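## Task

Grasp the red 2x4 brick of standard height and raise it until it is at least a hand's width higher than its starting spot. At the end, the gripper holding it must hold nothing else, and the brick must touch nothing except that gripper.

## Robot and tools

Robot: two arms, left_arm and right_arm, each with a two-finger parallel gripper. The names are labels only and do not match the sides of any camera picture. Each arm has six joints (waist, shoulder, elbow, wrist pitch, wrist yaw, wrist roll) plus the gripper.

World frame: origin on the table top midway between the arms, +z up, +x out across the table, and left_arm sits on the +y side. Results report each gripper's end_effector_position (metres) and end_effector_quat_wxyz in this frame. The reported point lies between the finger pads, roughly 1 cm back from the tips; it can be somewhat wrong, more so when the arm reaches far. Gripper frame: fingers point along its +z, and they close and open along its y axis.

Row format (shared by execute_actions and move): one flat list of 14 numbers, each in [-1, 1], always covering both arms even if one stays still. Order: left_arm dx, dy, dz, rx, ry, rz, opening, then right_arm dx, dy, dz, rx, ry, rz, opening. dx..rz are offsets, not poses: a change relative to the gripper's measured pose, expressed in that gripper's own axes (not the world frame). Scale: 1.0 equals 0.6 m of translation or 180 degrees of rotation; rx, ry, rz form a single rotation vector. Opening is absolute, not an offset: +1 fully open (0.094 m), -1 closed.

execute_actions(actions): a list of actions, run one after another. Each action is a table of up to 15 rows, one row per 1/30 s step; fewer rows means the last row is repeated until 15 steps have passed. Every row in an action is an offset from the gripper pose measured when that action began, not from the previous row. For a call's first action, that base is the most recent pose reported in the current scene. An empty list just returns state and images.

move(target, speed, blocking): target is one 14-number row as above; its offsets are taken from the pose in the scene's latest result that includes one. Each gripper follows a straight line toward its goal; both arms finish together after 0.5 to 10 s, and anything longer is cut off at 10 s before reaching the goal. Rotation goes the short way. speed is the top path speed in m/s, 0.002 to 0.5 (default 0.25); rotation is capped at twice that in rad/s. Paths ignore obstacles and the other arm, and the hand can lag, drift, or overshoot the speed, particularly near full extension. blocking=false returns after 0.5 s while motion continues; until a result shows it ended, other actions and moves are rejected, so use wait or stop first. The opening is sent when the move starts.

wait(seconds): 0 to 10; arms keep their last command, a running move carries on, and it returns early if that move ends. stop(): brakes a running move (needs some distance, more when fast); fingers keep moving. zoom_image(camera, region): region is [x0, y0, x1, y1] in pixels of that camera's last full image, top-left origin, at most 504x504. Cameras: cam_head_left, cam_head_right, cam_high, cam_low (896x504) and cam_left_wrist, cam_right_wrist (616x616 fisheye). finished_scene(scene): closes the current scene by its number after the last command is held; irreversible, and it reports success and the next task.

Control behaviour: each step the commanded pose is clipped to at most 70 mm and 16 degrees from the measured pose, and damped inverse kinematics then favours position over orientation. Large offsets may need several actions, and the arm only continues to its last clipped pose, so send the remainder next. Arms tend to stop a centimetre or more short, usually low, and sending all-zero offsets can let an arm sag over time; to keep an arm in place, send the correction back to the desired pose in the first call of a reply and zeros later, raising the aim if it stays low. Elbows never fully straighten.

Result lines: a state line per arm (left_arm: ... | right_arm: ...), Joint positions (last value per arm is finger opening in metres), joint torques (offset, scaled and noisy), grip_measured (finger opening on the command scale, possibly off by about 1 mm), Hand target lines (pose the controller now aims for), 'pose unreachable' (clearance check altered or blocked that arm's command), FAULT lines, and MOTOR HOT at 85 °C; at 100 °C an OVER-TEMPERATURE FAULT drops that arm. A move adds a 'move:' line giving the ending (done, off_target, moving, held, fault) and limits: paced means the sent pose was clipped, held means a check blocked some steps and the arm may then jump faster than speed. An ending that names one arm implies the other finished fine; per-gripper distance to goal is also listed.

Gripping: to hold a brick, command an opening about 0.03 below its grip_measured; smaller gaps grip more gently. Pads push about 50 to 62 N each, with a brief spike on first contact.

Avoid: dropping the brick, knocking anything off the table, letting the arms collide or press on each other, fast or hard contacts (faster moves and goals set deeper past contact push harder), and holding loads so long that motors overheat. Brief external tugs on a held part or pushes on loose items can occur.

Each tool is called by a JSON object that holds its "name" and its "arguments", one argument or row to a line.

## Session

{"name": "execute_actions", "arguments": {
  "actions": []
}}

Scene clock: 0.00 s.
left_arm: end_effector_position=(+0.5534, +0.0627, +0.2581) grip_measured=+1.000 end_effector_quat_wxyz=(+0.457, -0.583, +0.669, +0.055) | right_arm: end_effector_position=(+0.7292, -0.1161, +0.1364) grip_measured=+1.000 end_effector_quat_wxyz=(+0.155, +0.100, +0.976, +0.113)
Joint positions: left_arm=[-0.635  1.961  1.896 -1.384 -0.952 -2.018  0.094] | right_arm=[ 0.132  2.119  1.978 -1.051 -0.074  0.549  0.094]
Joint velocities: left_arm=[-0.005  0.005  0.002 -0.012 -0.051  0.037  0.   ] | right_arm=[-0.005 -0.015 -0.007 -0.002 -0.037 -0.066  0.   ]
Joint torques (N m, as the arm reports them, + toward a larger angle): no reading
Motor temperatures (°C, as the motors report them): left_arm=[24 20 22 22 20 23] | right_arm=[22 23 26 22 22 21]
Hand target (left_arm): +0.558, +0.060, +0.269; +0.460, -0.588, +0.664, +0.043
Hand target (right_arm): +0.738, -0.113, +0.158; +0.174, +0.099, +0.972, +0.122
camera_calibration (this result's frames):
cam_left_wrist: T_world_to_cam=[[0.835322, -0.307417, 0.455777, -0.558252], [-0.233317, -0.948915, -0.212423, 0.250694], [0.497796, 0.0711006, -0.864375, 0.0667896], [0, 0, 0, 1]] pos_world=[0.491564, 0.0615225, 0.365423]
cam_right_wrist: T_world_to_cam=[[-0.159392, -0.954714, -0.251226, 0.0415843], [-0.949224, 0.078295, 0.304702, 0.661661], [-0.271234, 0.287037, -0.918718, 0.480786], [0, 0, 0, 1]] pos_world=[0.765098, -0.150107, 0.250544]

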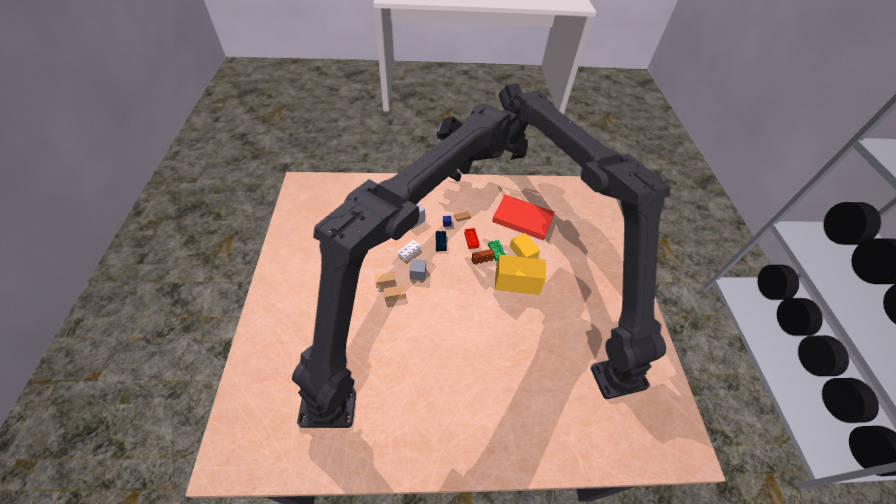

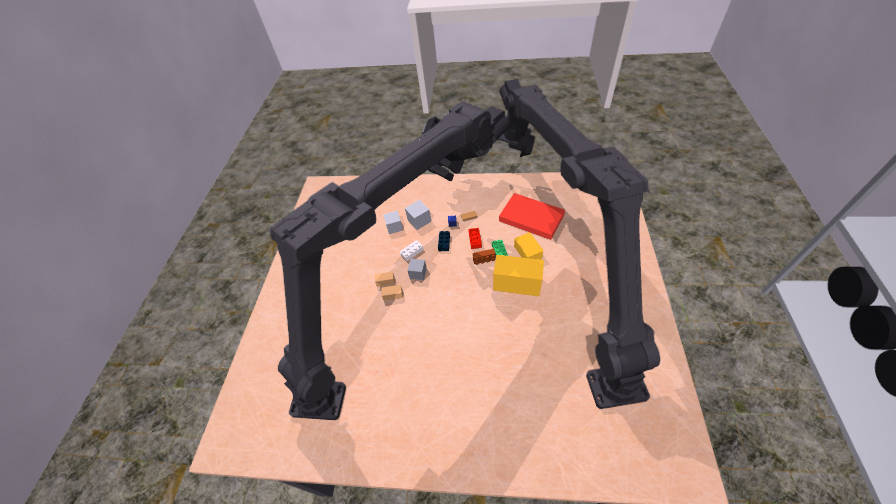

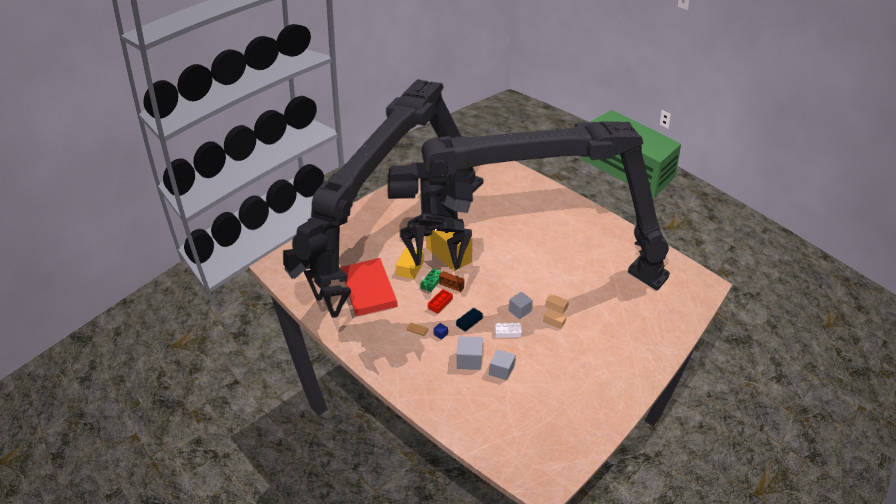

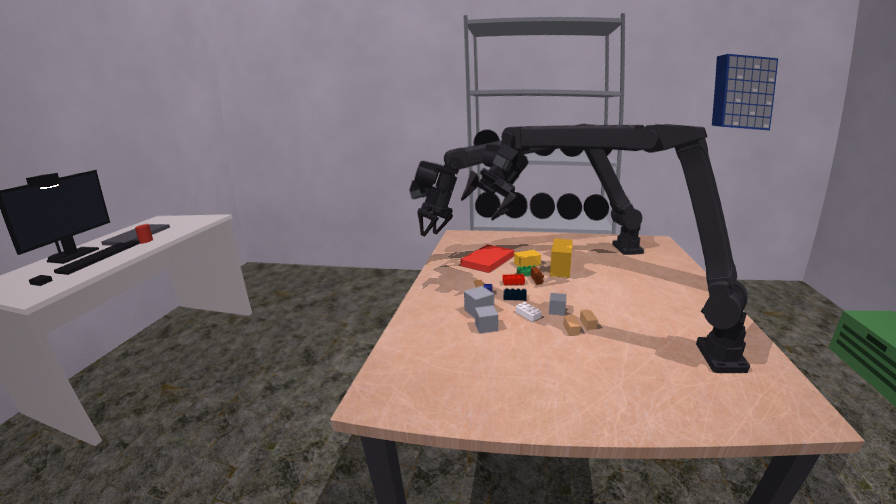

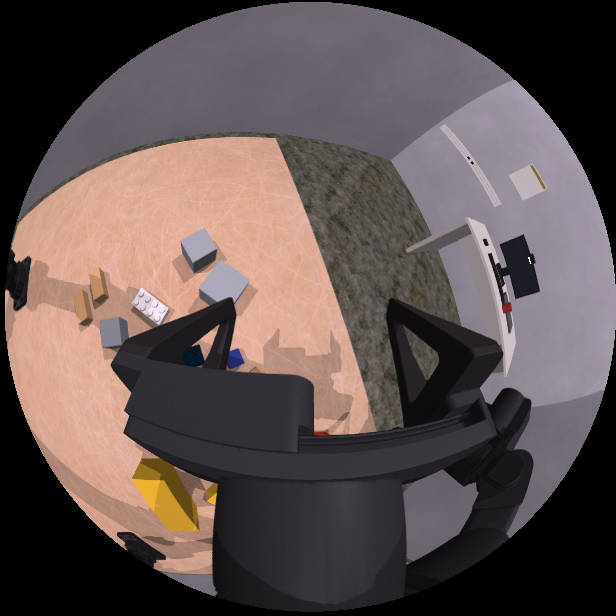

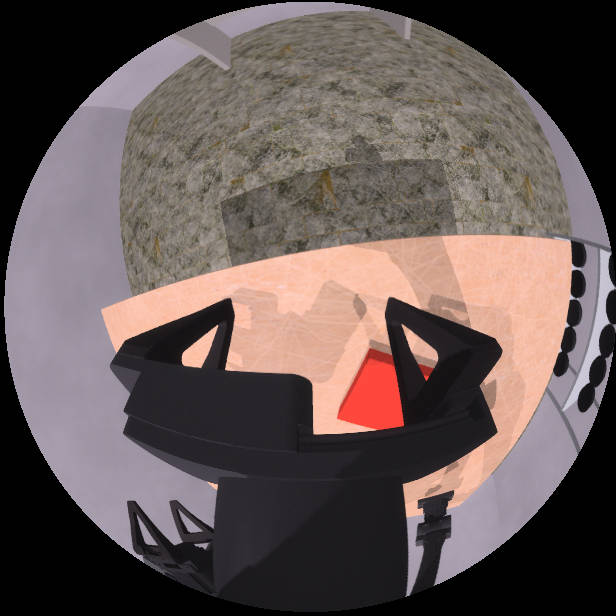

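{"name": "zoom_image", "arguments": {
  "camera": "cam_head_right",
  "region": [400, 190, 580, 300]
}}

{"name": "zoom_image", "arguments": {
  "camera": "cam_high",
  "region": [370, 230, 550, 360]
}}

Region (400, 190, 580, 300) of cam_head_right's 896x504 image, scaled by 2.800, with more detail than that image has.

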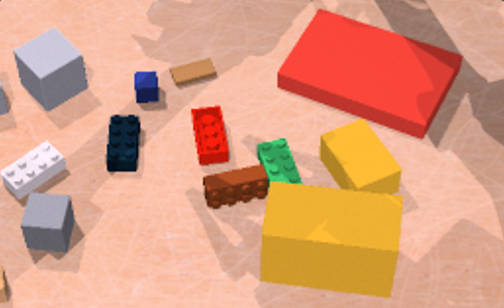

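Region (370, 230, 550, 360) of cam_high's 896x504 image, scaled by 2.800, with more detail than that image has.

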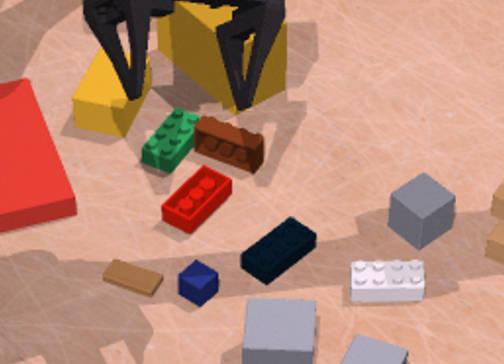

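{"name": "move", "arguments": {
  "target": [0.222,0.186,-0.062,0.0106,0.324,0.368,0.2,0,-0.235,-0.136,0,0,0,1],
  "speed": 0.3
}}

Scene clock: 36.93 s.
left_arm: end_effector_position=(+0.4396, -0.0168, +0.1268) grip_measured=+0.202 end_effector_quat_wxyz=(-0.006, -0.089, +0.996, +0.009) | right_arm: end_effector_position=(+0.6776, -0.2624, +0.1567) grip_measured=+1.000 end_effector_quat_wxyz=(+0.137, +0.105, +0.979, +0.109)
Joint positions: left_arm=[-0.623  1.938  1.709 -1.362 -0.006 -0.813  0.056] | right_arm=[-0.072  1.898  1.69  -1.042 -0.147  0.363  0.094]
Joint velocities: left_arm=[-0.034 -0.005 -0.012 -0.007 -0.066 -0.022  0.   ] | right_arm=[-0.024 -0.005 -0.017 -0.007  0.007 -0.081  0.   ]
Joint torques (N m, as the arm reports them, + toward a larger angle): left_arm=[  1.49 -18.84  14.11  -0.39   0.21   0.07] | right_arm=[ -1.41 -20.6    8.72   1.88  -0.33  -0.06]
Motor temperatures (°C, as the motors report them): left_arm=[24 23 29 22 21 23] | right_arm=[22 28 31 23 22 21]
Hand target (left_arm): +0.452, -0.021, +0.138; +0.000, -0.088, +0.996, +0.001
Hand target (right_arm): +0.679, -0.265, +0.176; +0.155, +0.100, +0.976, +0.114
Off the commanded pose (left_arm): 0.019 m, 1 deg.
Off the commanded pose (right_arm): 0.020 m, 2 deg.
move: off_target (left_arm, right_arm)
camera_calibration (this result's frames):
cam_left_wrist: T_world_to_cam=[[0.178571, -0.983539, -0.0276205, -0.0891131], [-0.791227, -0.160229, 0.590158, 0.277505], [-0.584869, -0.0835312, -0.806815, 0.481717], [0, 0, 0, 1]] pos_world=[0.517224, -0.00294354, 0.222424]
cam_right_wrist: T_world_to_cam=[[-0.1741, -0.954725, -0.241224, -0.0927999], [-0.936743, 0.085034, 0.33953, 0.60577], [-0.303646, 0.285077, -0.909137, 0.547305], [0, 0, 0, 1]] pos_world=[0.717482, -0.296134, 0.269513]

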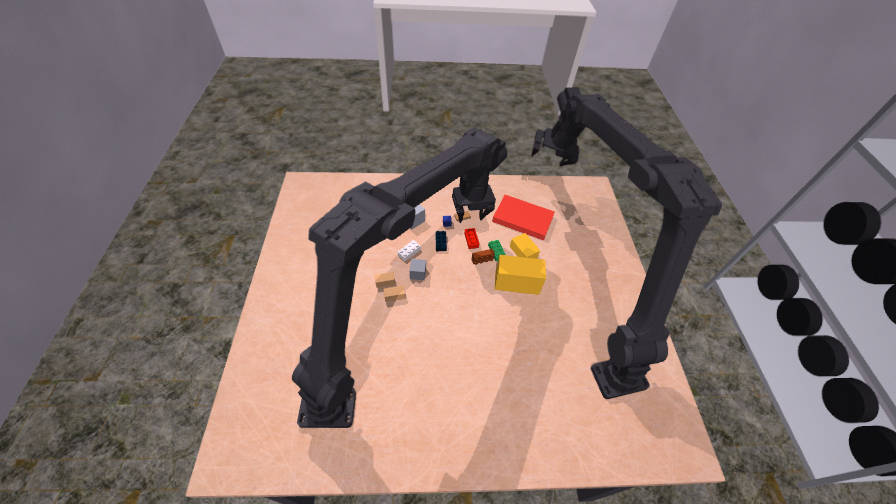

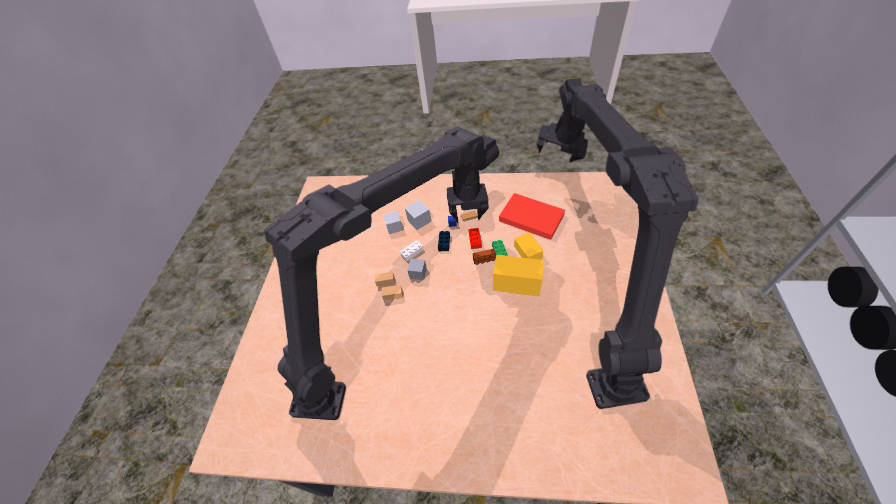

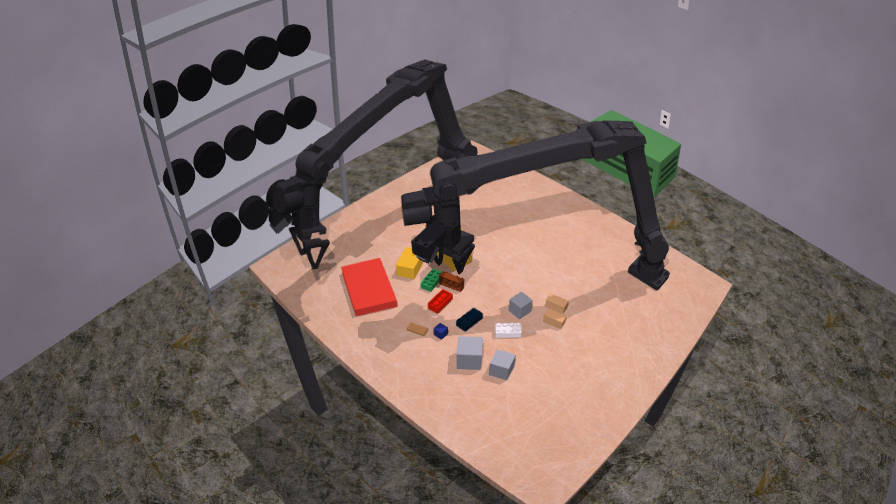

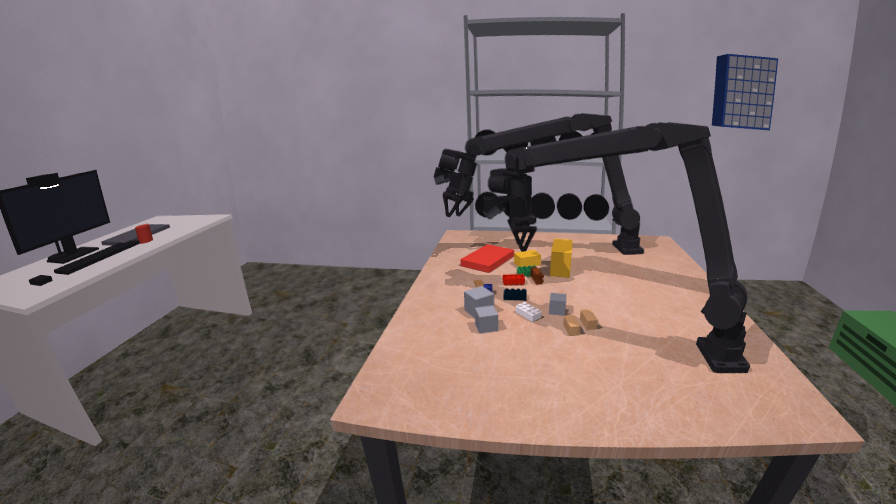

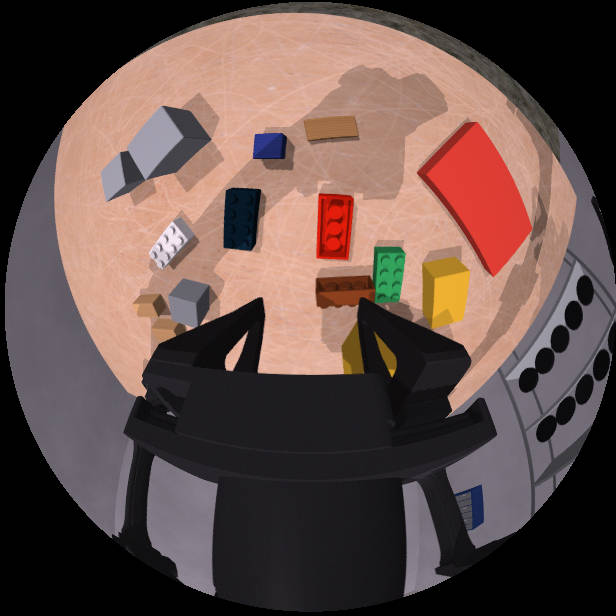

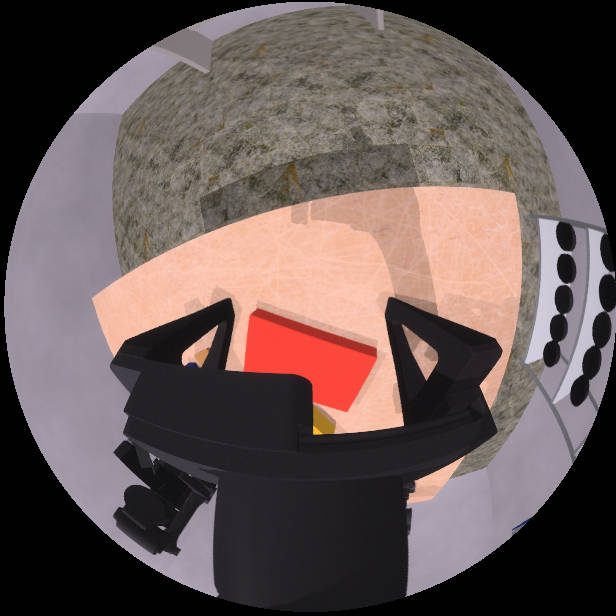

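{"name": "move", "arguments": {
  "target": [-0.048,-0.042,0.135,-0.008,-0.012,0,0.2,0,0,0,0,0,0,1],
  "speed": 0.15
}}

Scene clock: 49.17 s.
left_arm: end_effector_position=(+0.4615, -0.0245, +0.0397) grip_measured=+0.202 end_effector_quat_wxyz=(-0.004, -0.088, +0.996, +0.034) | right_arm: end_effector_position=(+0.6776, -0.2624, +0.1567) grip_measured=+1.000 end_effector_quat_wxyz=(+0.137, +0.104, +0.979, +0.109)
Joint positions: left_arm=[-0.623  2.087  1.709 -1.243 -0.046 -0.812  0.056] | right_arm=[-0.072  1.898  1.69  -1.042 -0.147  0.363  0.094]
Joint velocities: left_arm=[-0.005 -0.005 -0.002  0.017 -0.051 -0.051  0.001] | right_arm=[ 0.005 -0.005  0.007 -0.017 -0.037 -0.11   0.   ]
Joint torques (N m, as the arm reports them, + toward a larger angle): left_arm=[  0.36 -21.18  11.14   0.91  -0.21  -0.06] | right_arm=[ -1.15 -17.95   8.62   1.5   -0.15   0.02]
Motor temperatures (°C, as the motors report them): left_arm=[24 23 30 22 21 23] | right_arm=[22 28 30 23 22 21]
Hand target (left_arm): +0.470, -0.035, +0.045; +0.012, -0.089, +0.996, +0.023
Hand target (right_arm): +0.678, -0.262, +0.157; +0.137, +0.105, +0.979, +0.109
Off the commanded pose (left_arm): 0.015 m, 2 deg.
Off the commanded pose (right_arm): 0.000 m, 0 deg.
move: off_target (left_arm)
camera_calibration (this result's frames):
cam_left_wrist: T_world_to_cam=[[0.175992, -0.981421, -0.0764193, -0.099871], [-0.791063, -0.187205, 0.582386, 0.344606], [-0.585872, -0.042043, -0.809312, 0.42515], [0, 0, 0, 1]] pos_world=[0.539265, -0.015629, 0.135753]
cam_right_wrist: T_world_to_cam=[[-0.173741, -0.954814, -0.24113, -0.0930811], [-0.936798, 0.0847363, 0.339455, 0.60574], [-0.303684, 0.284867, -0.90919, 0.547284], [0, 0, 0, 1]] pos_world=[0.717486, -0.296107, 0.269519]

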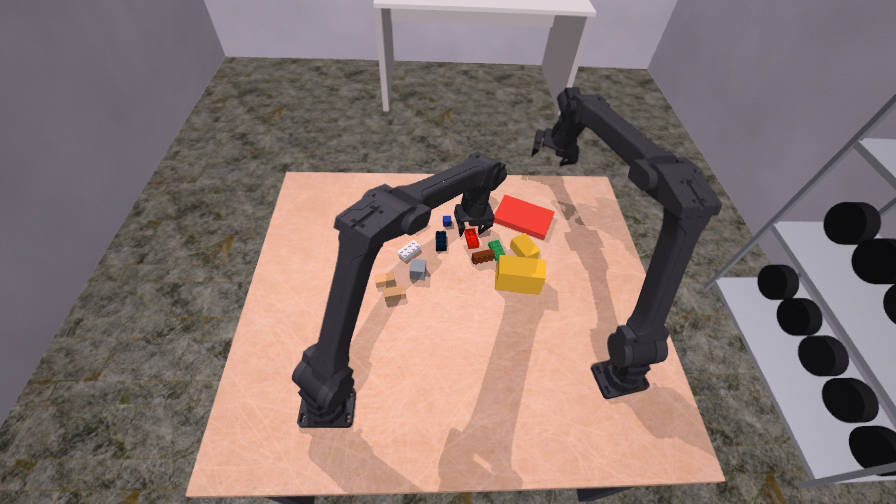

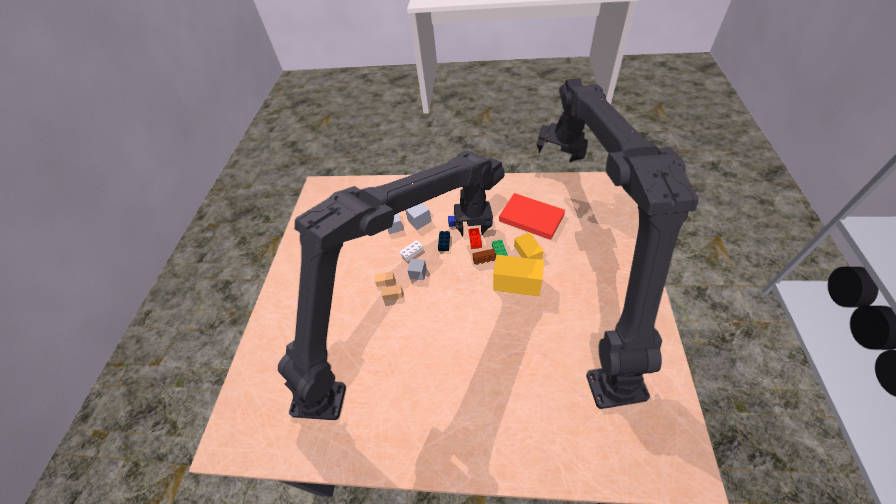

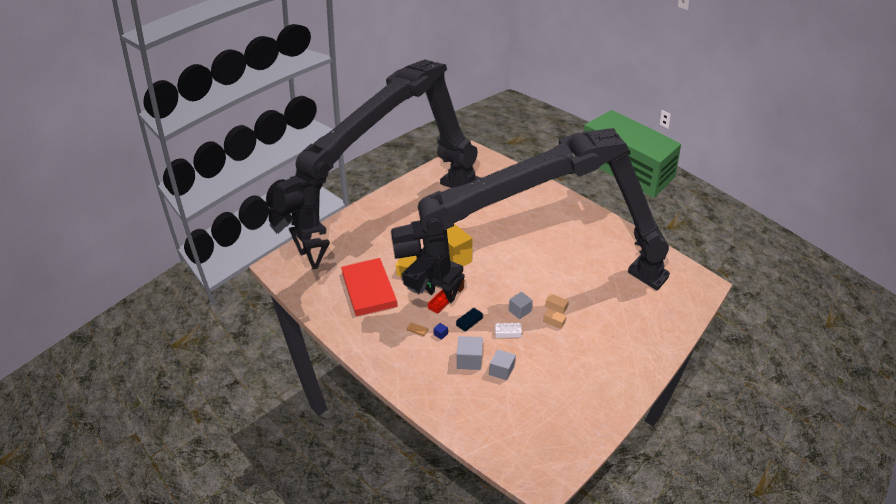

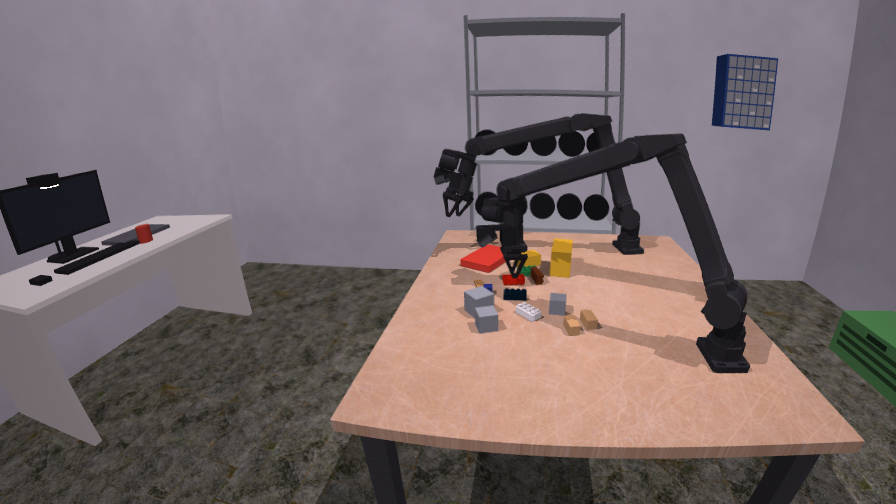

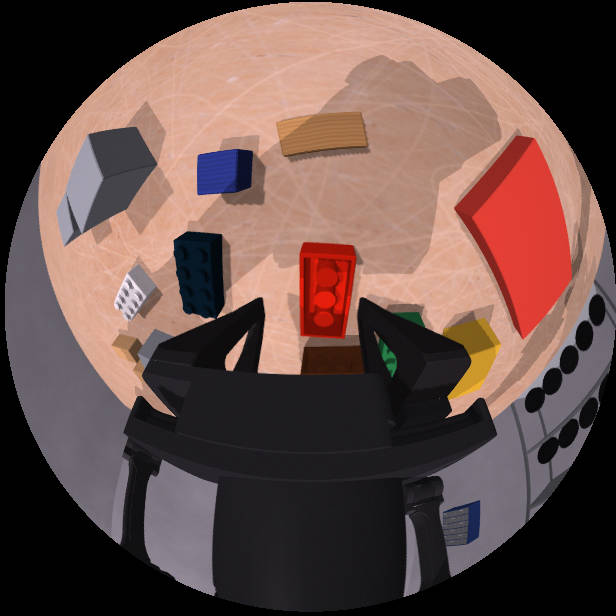

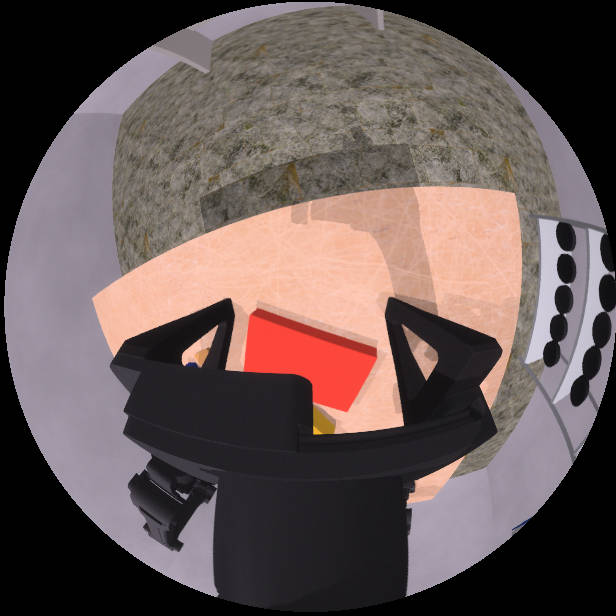

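{"name": "move", "arguments": {
  "target": [-0.012,-0.035,-0.006,0.03,-0.01,0.012,0.2,0,0,0,0,0,0,1],
  "speed": 0.08
}}

Scene clock: 59.40 s.
left_arm: end_effector_position=(+0.4709, -0.0396, +0.0392) grip_measured=+0.202 end_effector_quat_wxyz=(+0.008, -0.076, +0.997, -0.002) | right_arm: end_effector_position=(+0.6776, -0.2624, +0.1567) grip_measured=+1.000 end_effector_quat_wxyz=(+0.137, +0.104, +0.979, +0.109)
Joint positions: left_arm=[-0.623  2.087  1.709 -1.176 -0.007 -0.786  0.056] | right_arm=[-0.072  1.898  1.69  -1.042 -0.147  0.363  0.094]
Joint velocities: left_arm=[-0.015 -0.005 -0.012  0.002 -0.022  0.037 -0.   ] | right_arm=[-0.015  0.005 -0.012  0.017 -0.022  0.022  0.   ]
Joint torques (N m, as the arm reports them, + toward a larger angle): left_arm=[  0.66 -22.2    8.91   1.09   0.22   0.08] | right_arm=[ -1.16 -18.09   8.64   1.5   -0.17   0.03]
Motor temperatures (°C, as the motors report them): left_arm=[24 24 30 22 21 23] | right_arm=[22 28 30 23 22 21]
Hand target (left_arm): +0.472, -0.044, +0.042; +0.015, -0.069, +0.997, -0.011
Hand target (right_arm): +0.678, -0.262, +0.157; +0.137, +0.104, +0.979, +0.109
Off the commanded pose (left_arm): 0.005 m, 2 deg.
Off the commanded pose (right_arm): 0.000 m, 0 deg.
move: done
camera_calibration (this result's frames):
cam_left_wrist: T_world_to_cam=[[0.1523, -0.988333, -0.00167214, -0.108431], [-0.812535, -0.126173, 0.569093, 0.362512], [-0.562664, -0.0853145, -0.822271, 0.417475], [0, 0, 0, 1]] pos_world=[0.545966, -0.0258104, 0.136794]
cam_right_wrist: T_world_to_cam=[[-0.173741, -0.954814, -0.24113, -0.0930811], [-0.936798, 0.0847363, 0.339455, 0.60574], [-0.303684, 0.284867, -0.90919, 0.547284], [0, 0, 0, 1]] pos_world=[0.717486, -0.296107, 0.269519]

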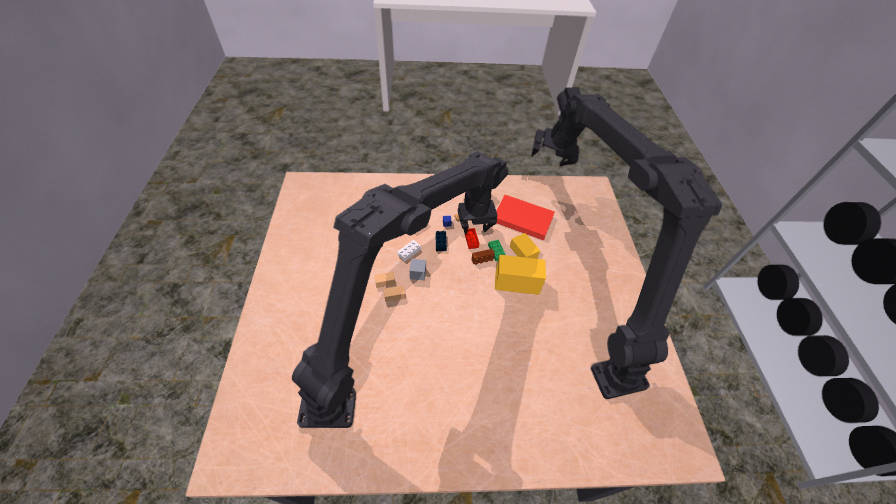

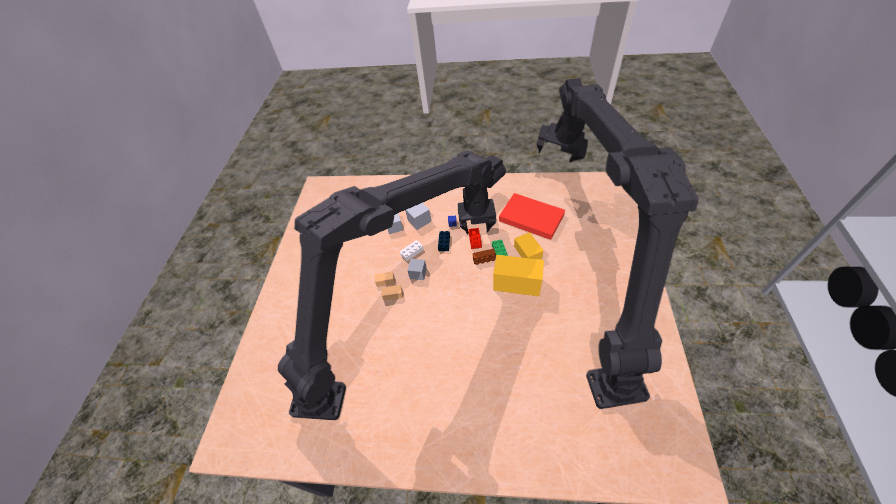

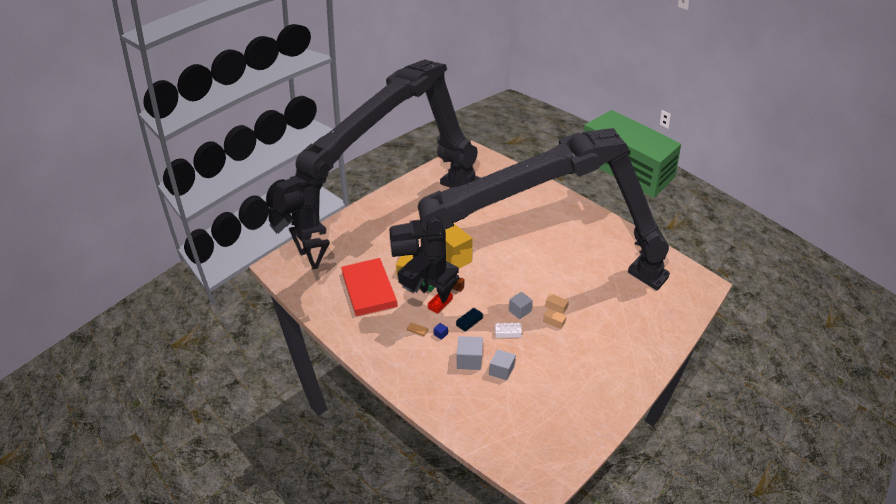

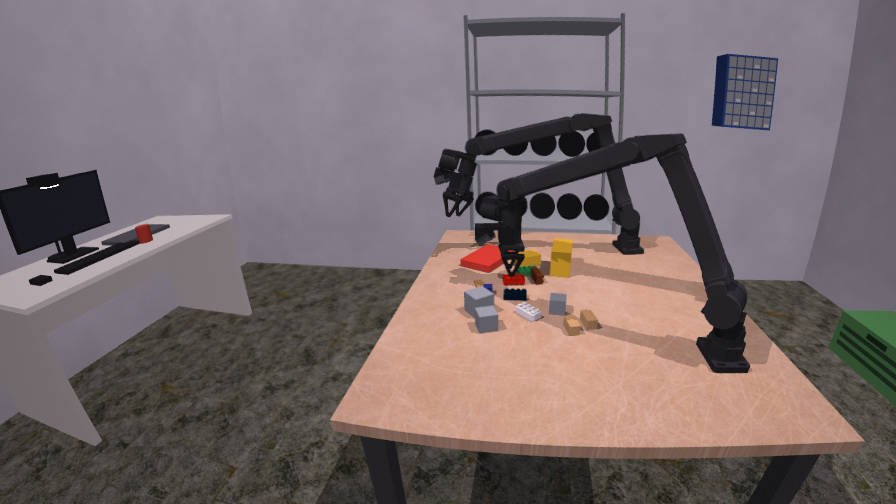

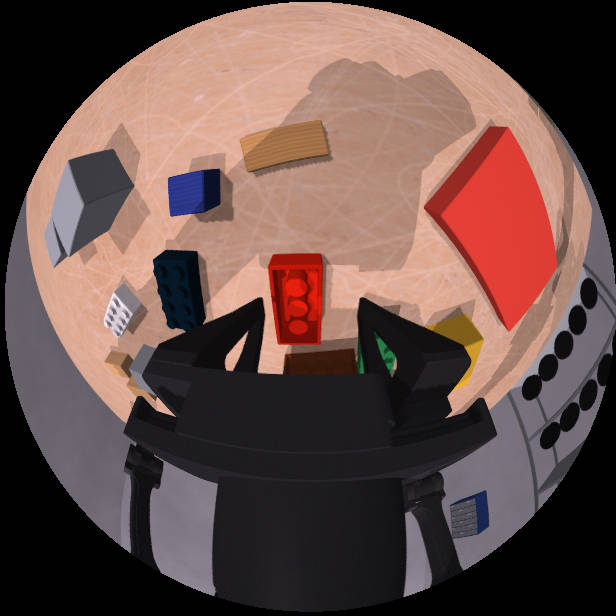

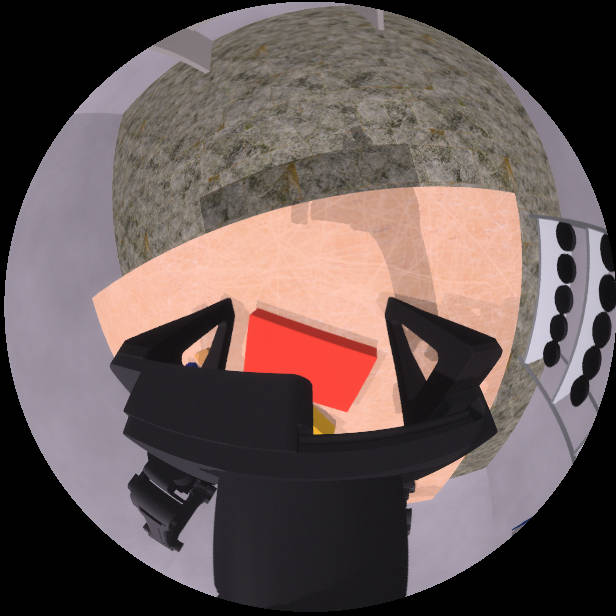

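{"name": "move", "arguments": {
  "target": [0.008,0.02,0.052,0,0,-0.01,0.35,0,0,0,0,0,0,1],
  "speed": 0.05
}}

{"name": "zoom_image", "arguments": {
  "camera": "cam_low",
  "region": [450, 220, 590, 320]
}}

Scene clock: 69.50 s.
left_arm: end_effector_position=(+0.4587, -0.0298, +0.0115) grip_measured=+0.348 end_effector_quat_wxyz=(+0.003, -0.083, +0.997, +0.002) | right_arm: end_effector_position=(+0.6776, -0.2624, +0.1567) grip_measured=+1.000 end_effector_quat_wxyz=(+0.137, +0.104, +0.979, +0.109)
Joint positions: left_arm=[-0.622  2.087  1.629 -1.11  -0.007 -0.799  0.063] | right_arm=[-0.072  1.898  1.69  -1.042 -0.147  0.363  0.094]
Joint velocities: left_arm=[-0.015 -0.005 -0.007  0.027 -0.022 -0.022 -0.   ] | right_arm=[-0.005  0.005  0.002  0.007 -0.037  0.037  0.   ]
Joint torques (N m, as the arm reports them, + toward a larger angle): left_arm=[  1.56 -20.74   8.81   0.99   0.01  -0.07] | right_arm=[ -1.11 -18.     8.6    1.54  -0.16   0.02]
Motor temperatures (°C, as the motors report them): left_arm=[24 24 29 22 20 23] | right_arm=[22 28 30 23 22 21]
Hand target (left_arm): +0.464, -0.028, +0.008; +0.008, -0.091, +0.996, -0.002
Hand target (right_arm): +0.678, -0.262, +0.157; +0.137, +0.104, +0.979, +0.109
Off the commanded pose (left_arm): 0.007 m, 1 deg.
Off the commanded pose (right_arm): 0.000 m, 0 deg.
move: done
camera_calibration (this result's frames):
cam_left_wrist: T_world_to_cam=[[0.166165, -0.986036, -0.0110438, -0.103119], [-0.804481, -0.14203, 0.576747, 0.365398], [-0.570262, -0.086951, -0.816848, 0.392063], [0, 0, 0, 1]] pos_world=[0.534669, -0.0156918, 0.108375]
cam_right_wrist: T_world_to_cam=[[-0.173741, -0.954814, -0.24113, -0.0930811], [-0.936798, 0.0847363, 0.339455, 0.60574], [-0.303684, 0.284867, -0.90919, 0.547284], [0, 0, 0, 1]] pos_world=[0.717486, -0.296107, 0.269519]

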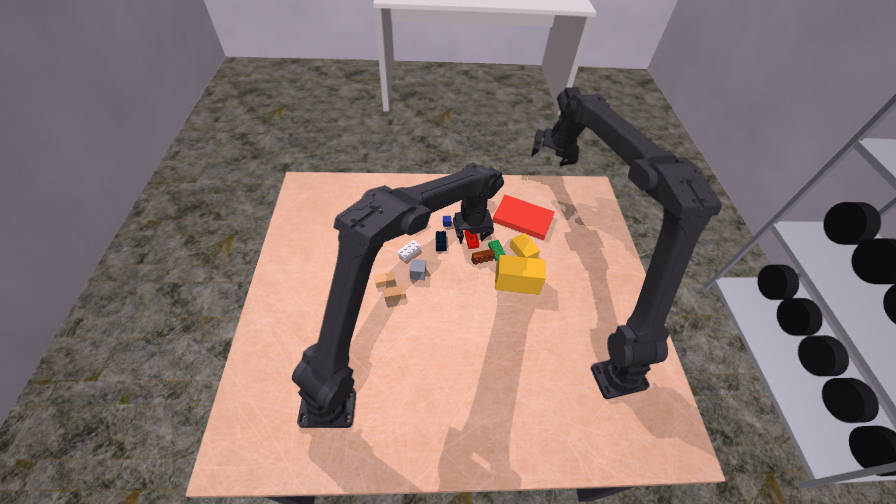

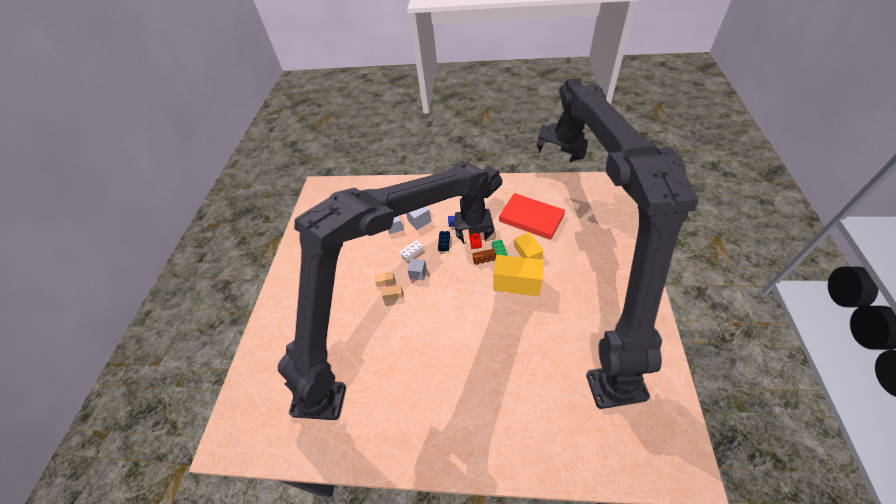

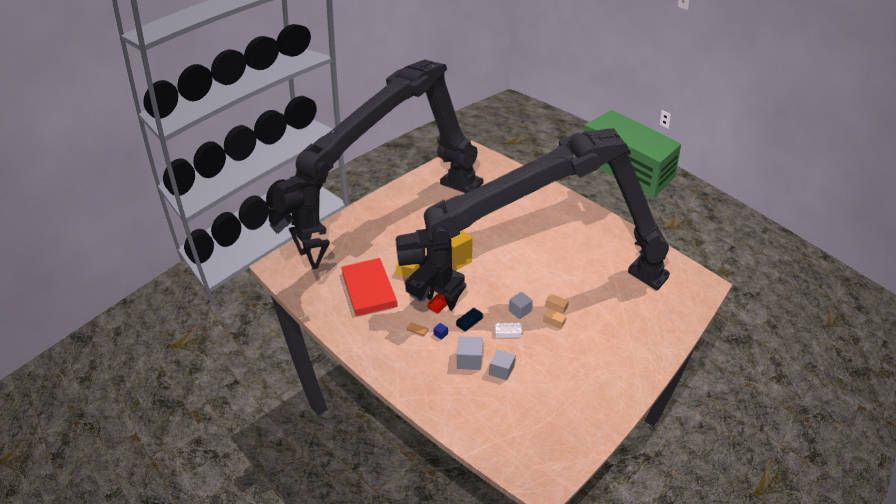

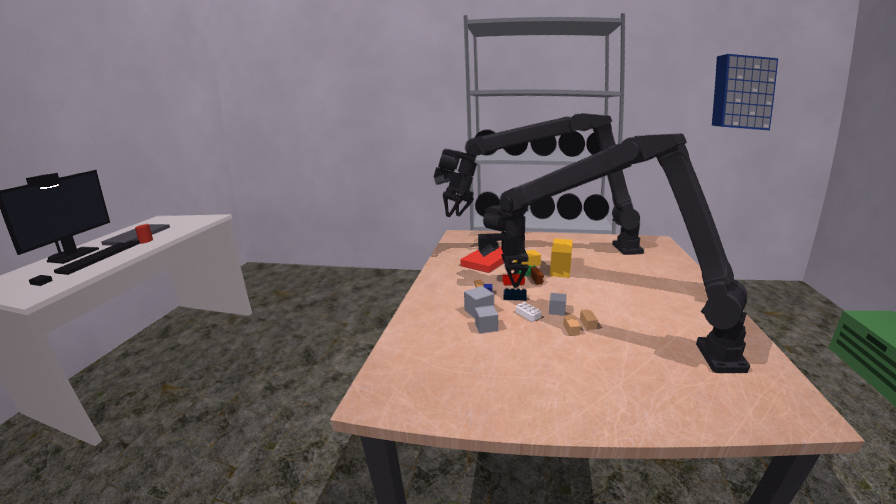

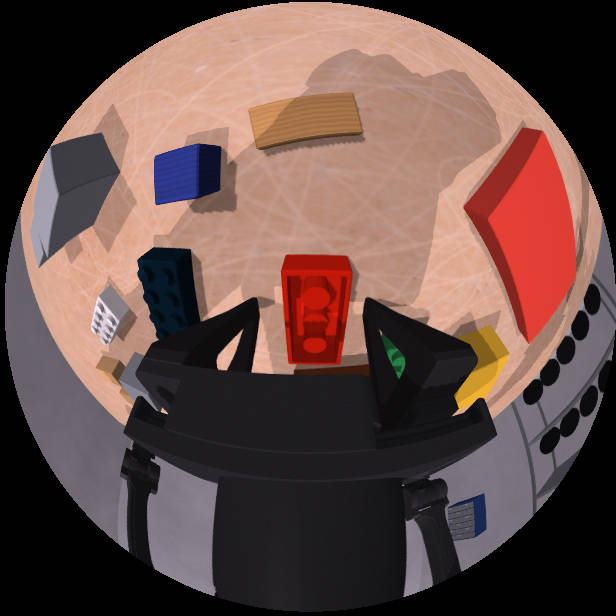

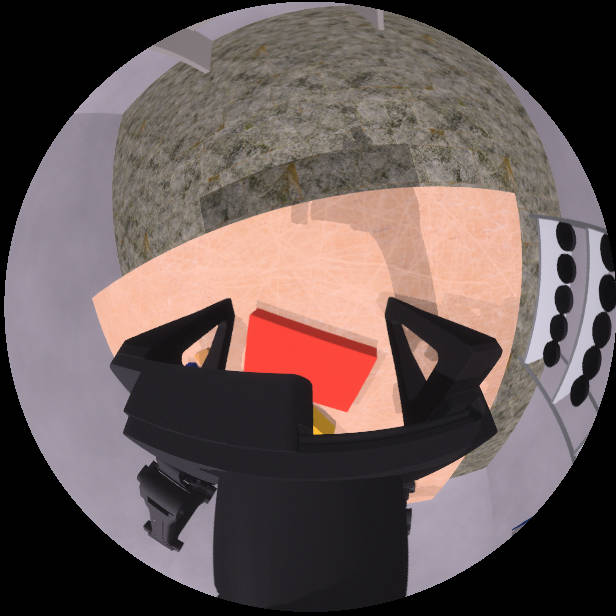

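Region (450, 220, 590, 320) of cam_low's 896x504 image, scaled by 3.600, with more detail than that image has; it fills the top 360 rows of this view, and the rest is white.

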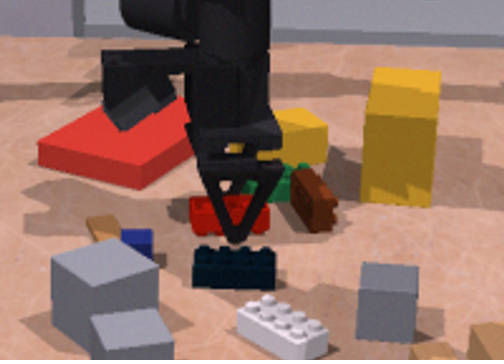

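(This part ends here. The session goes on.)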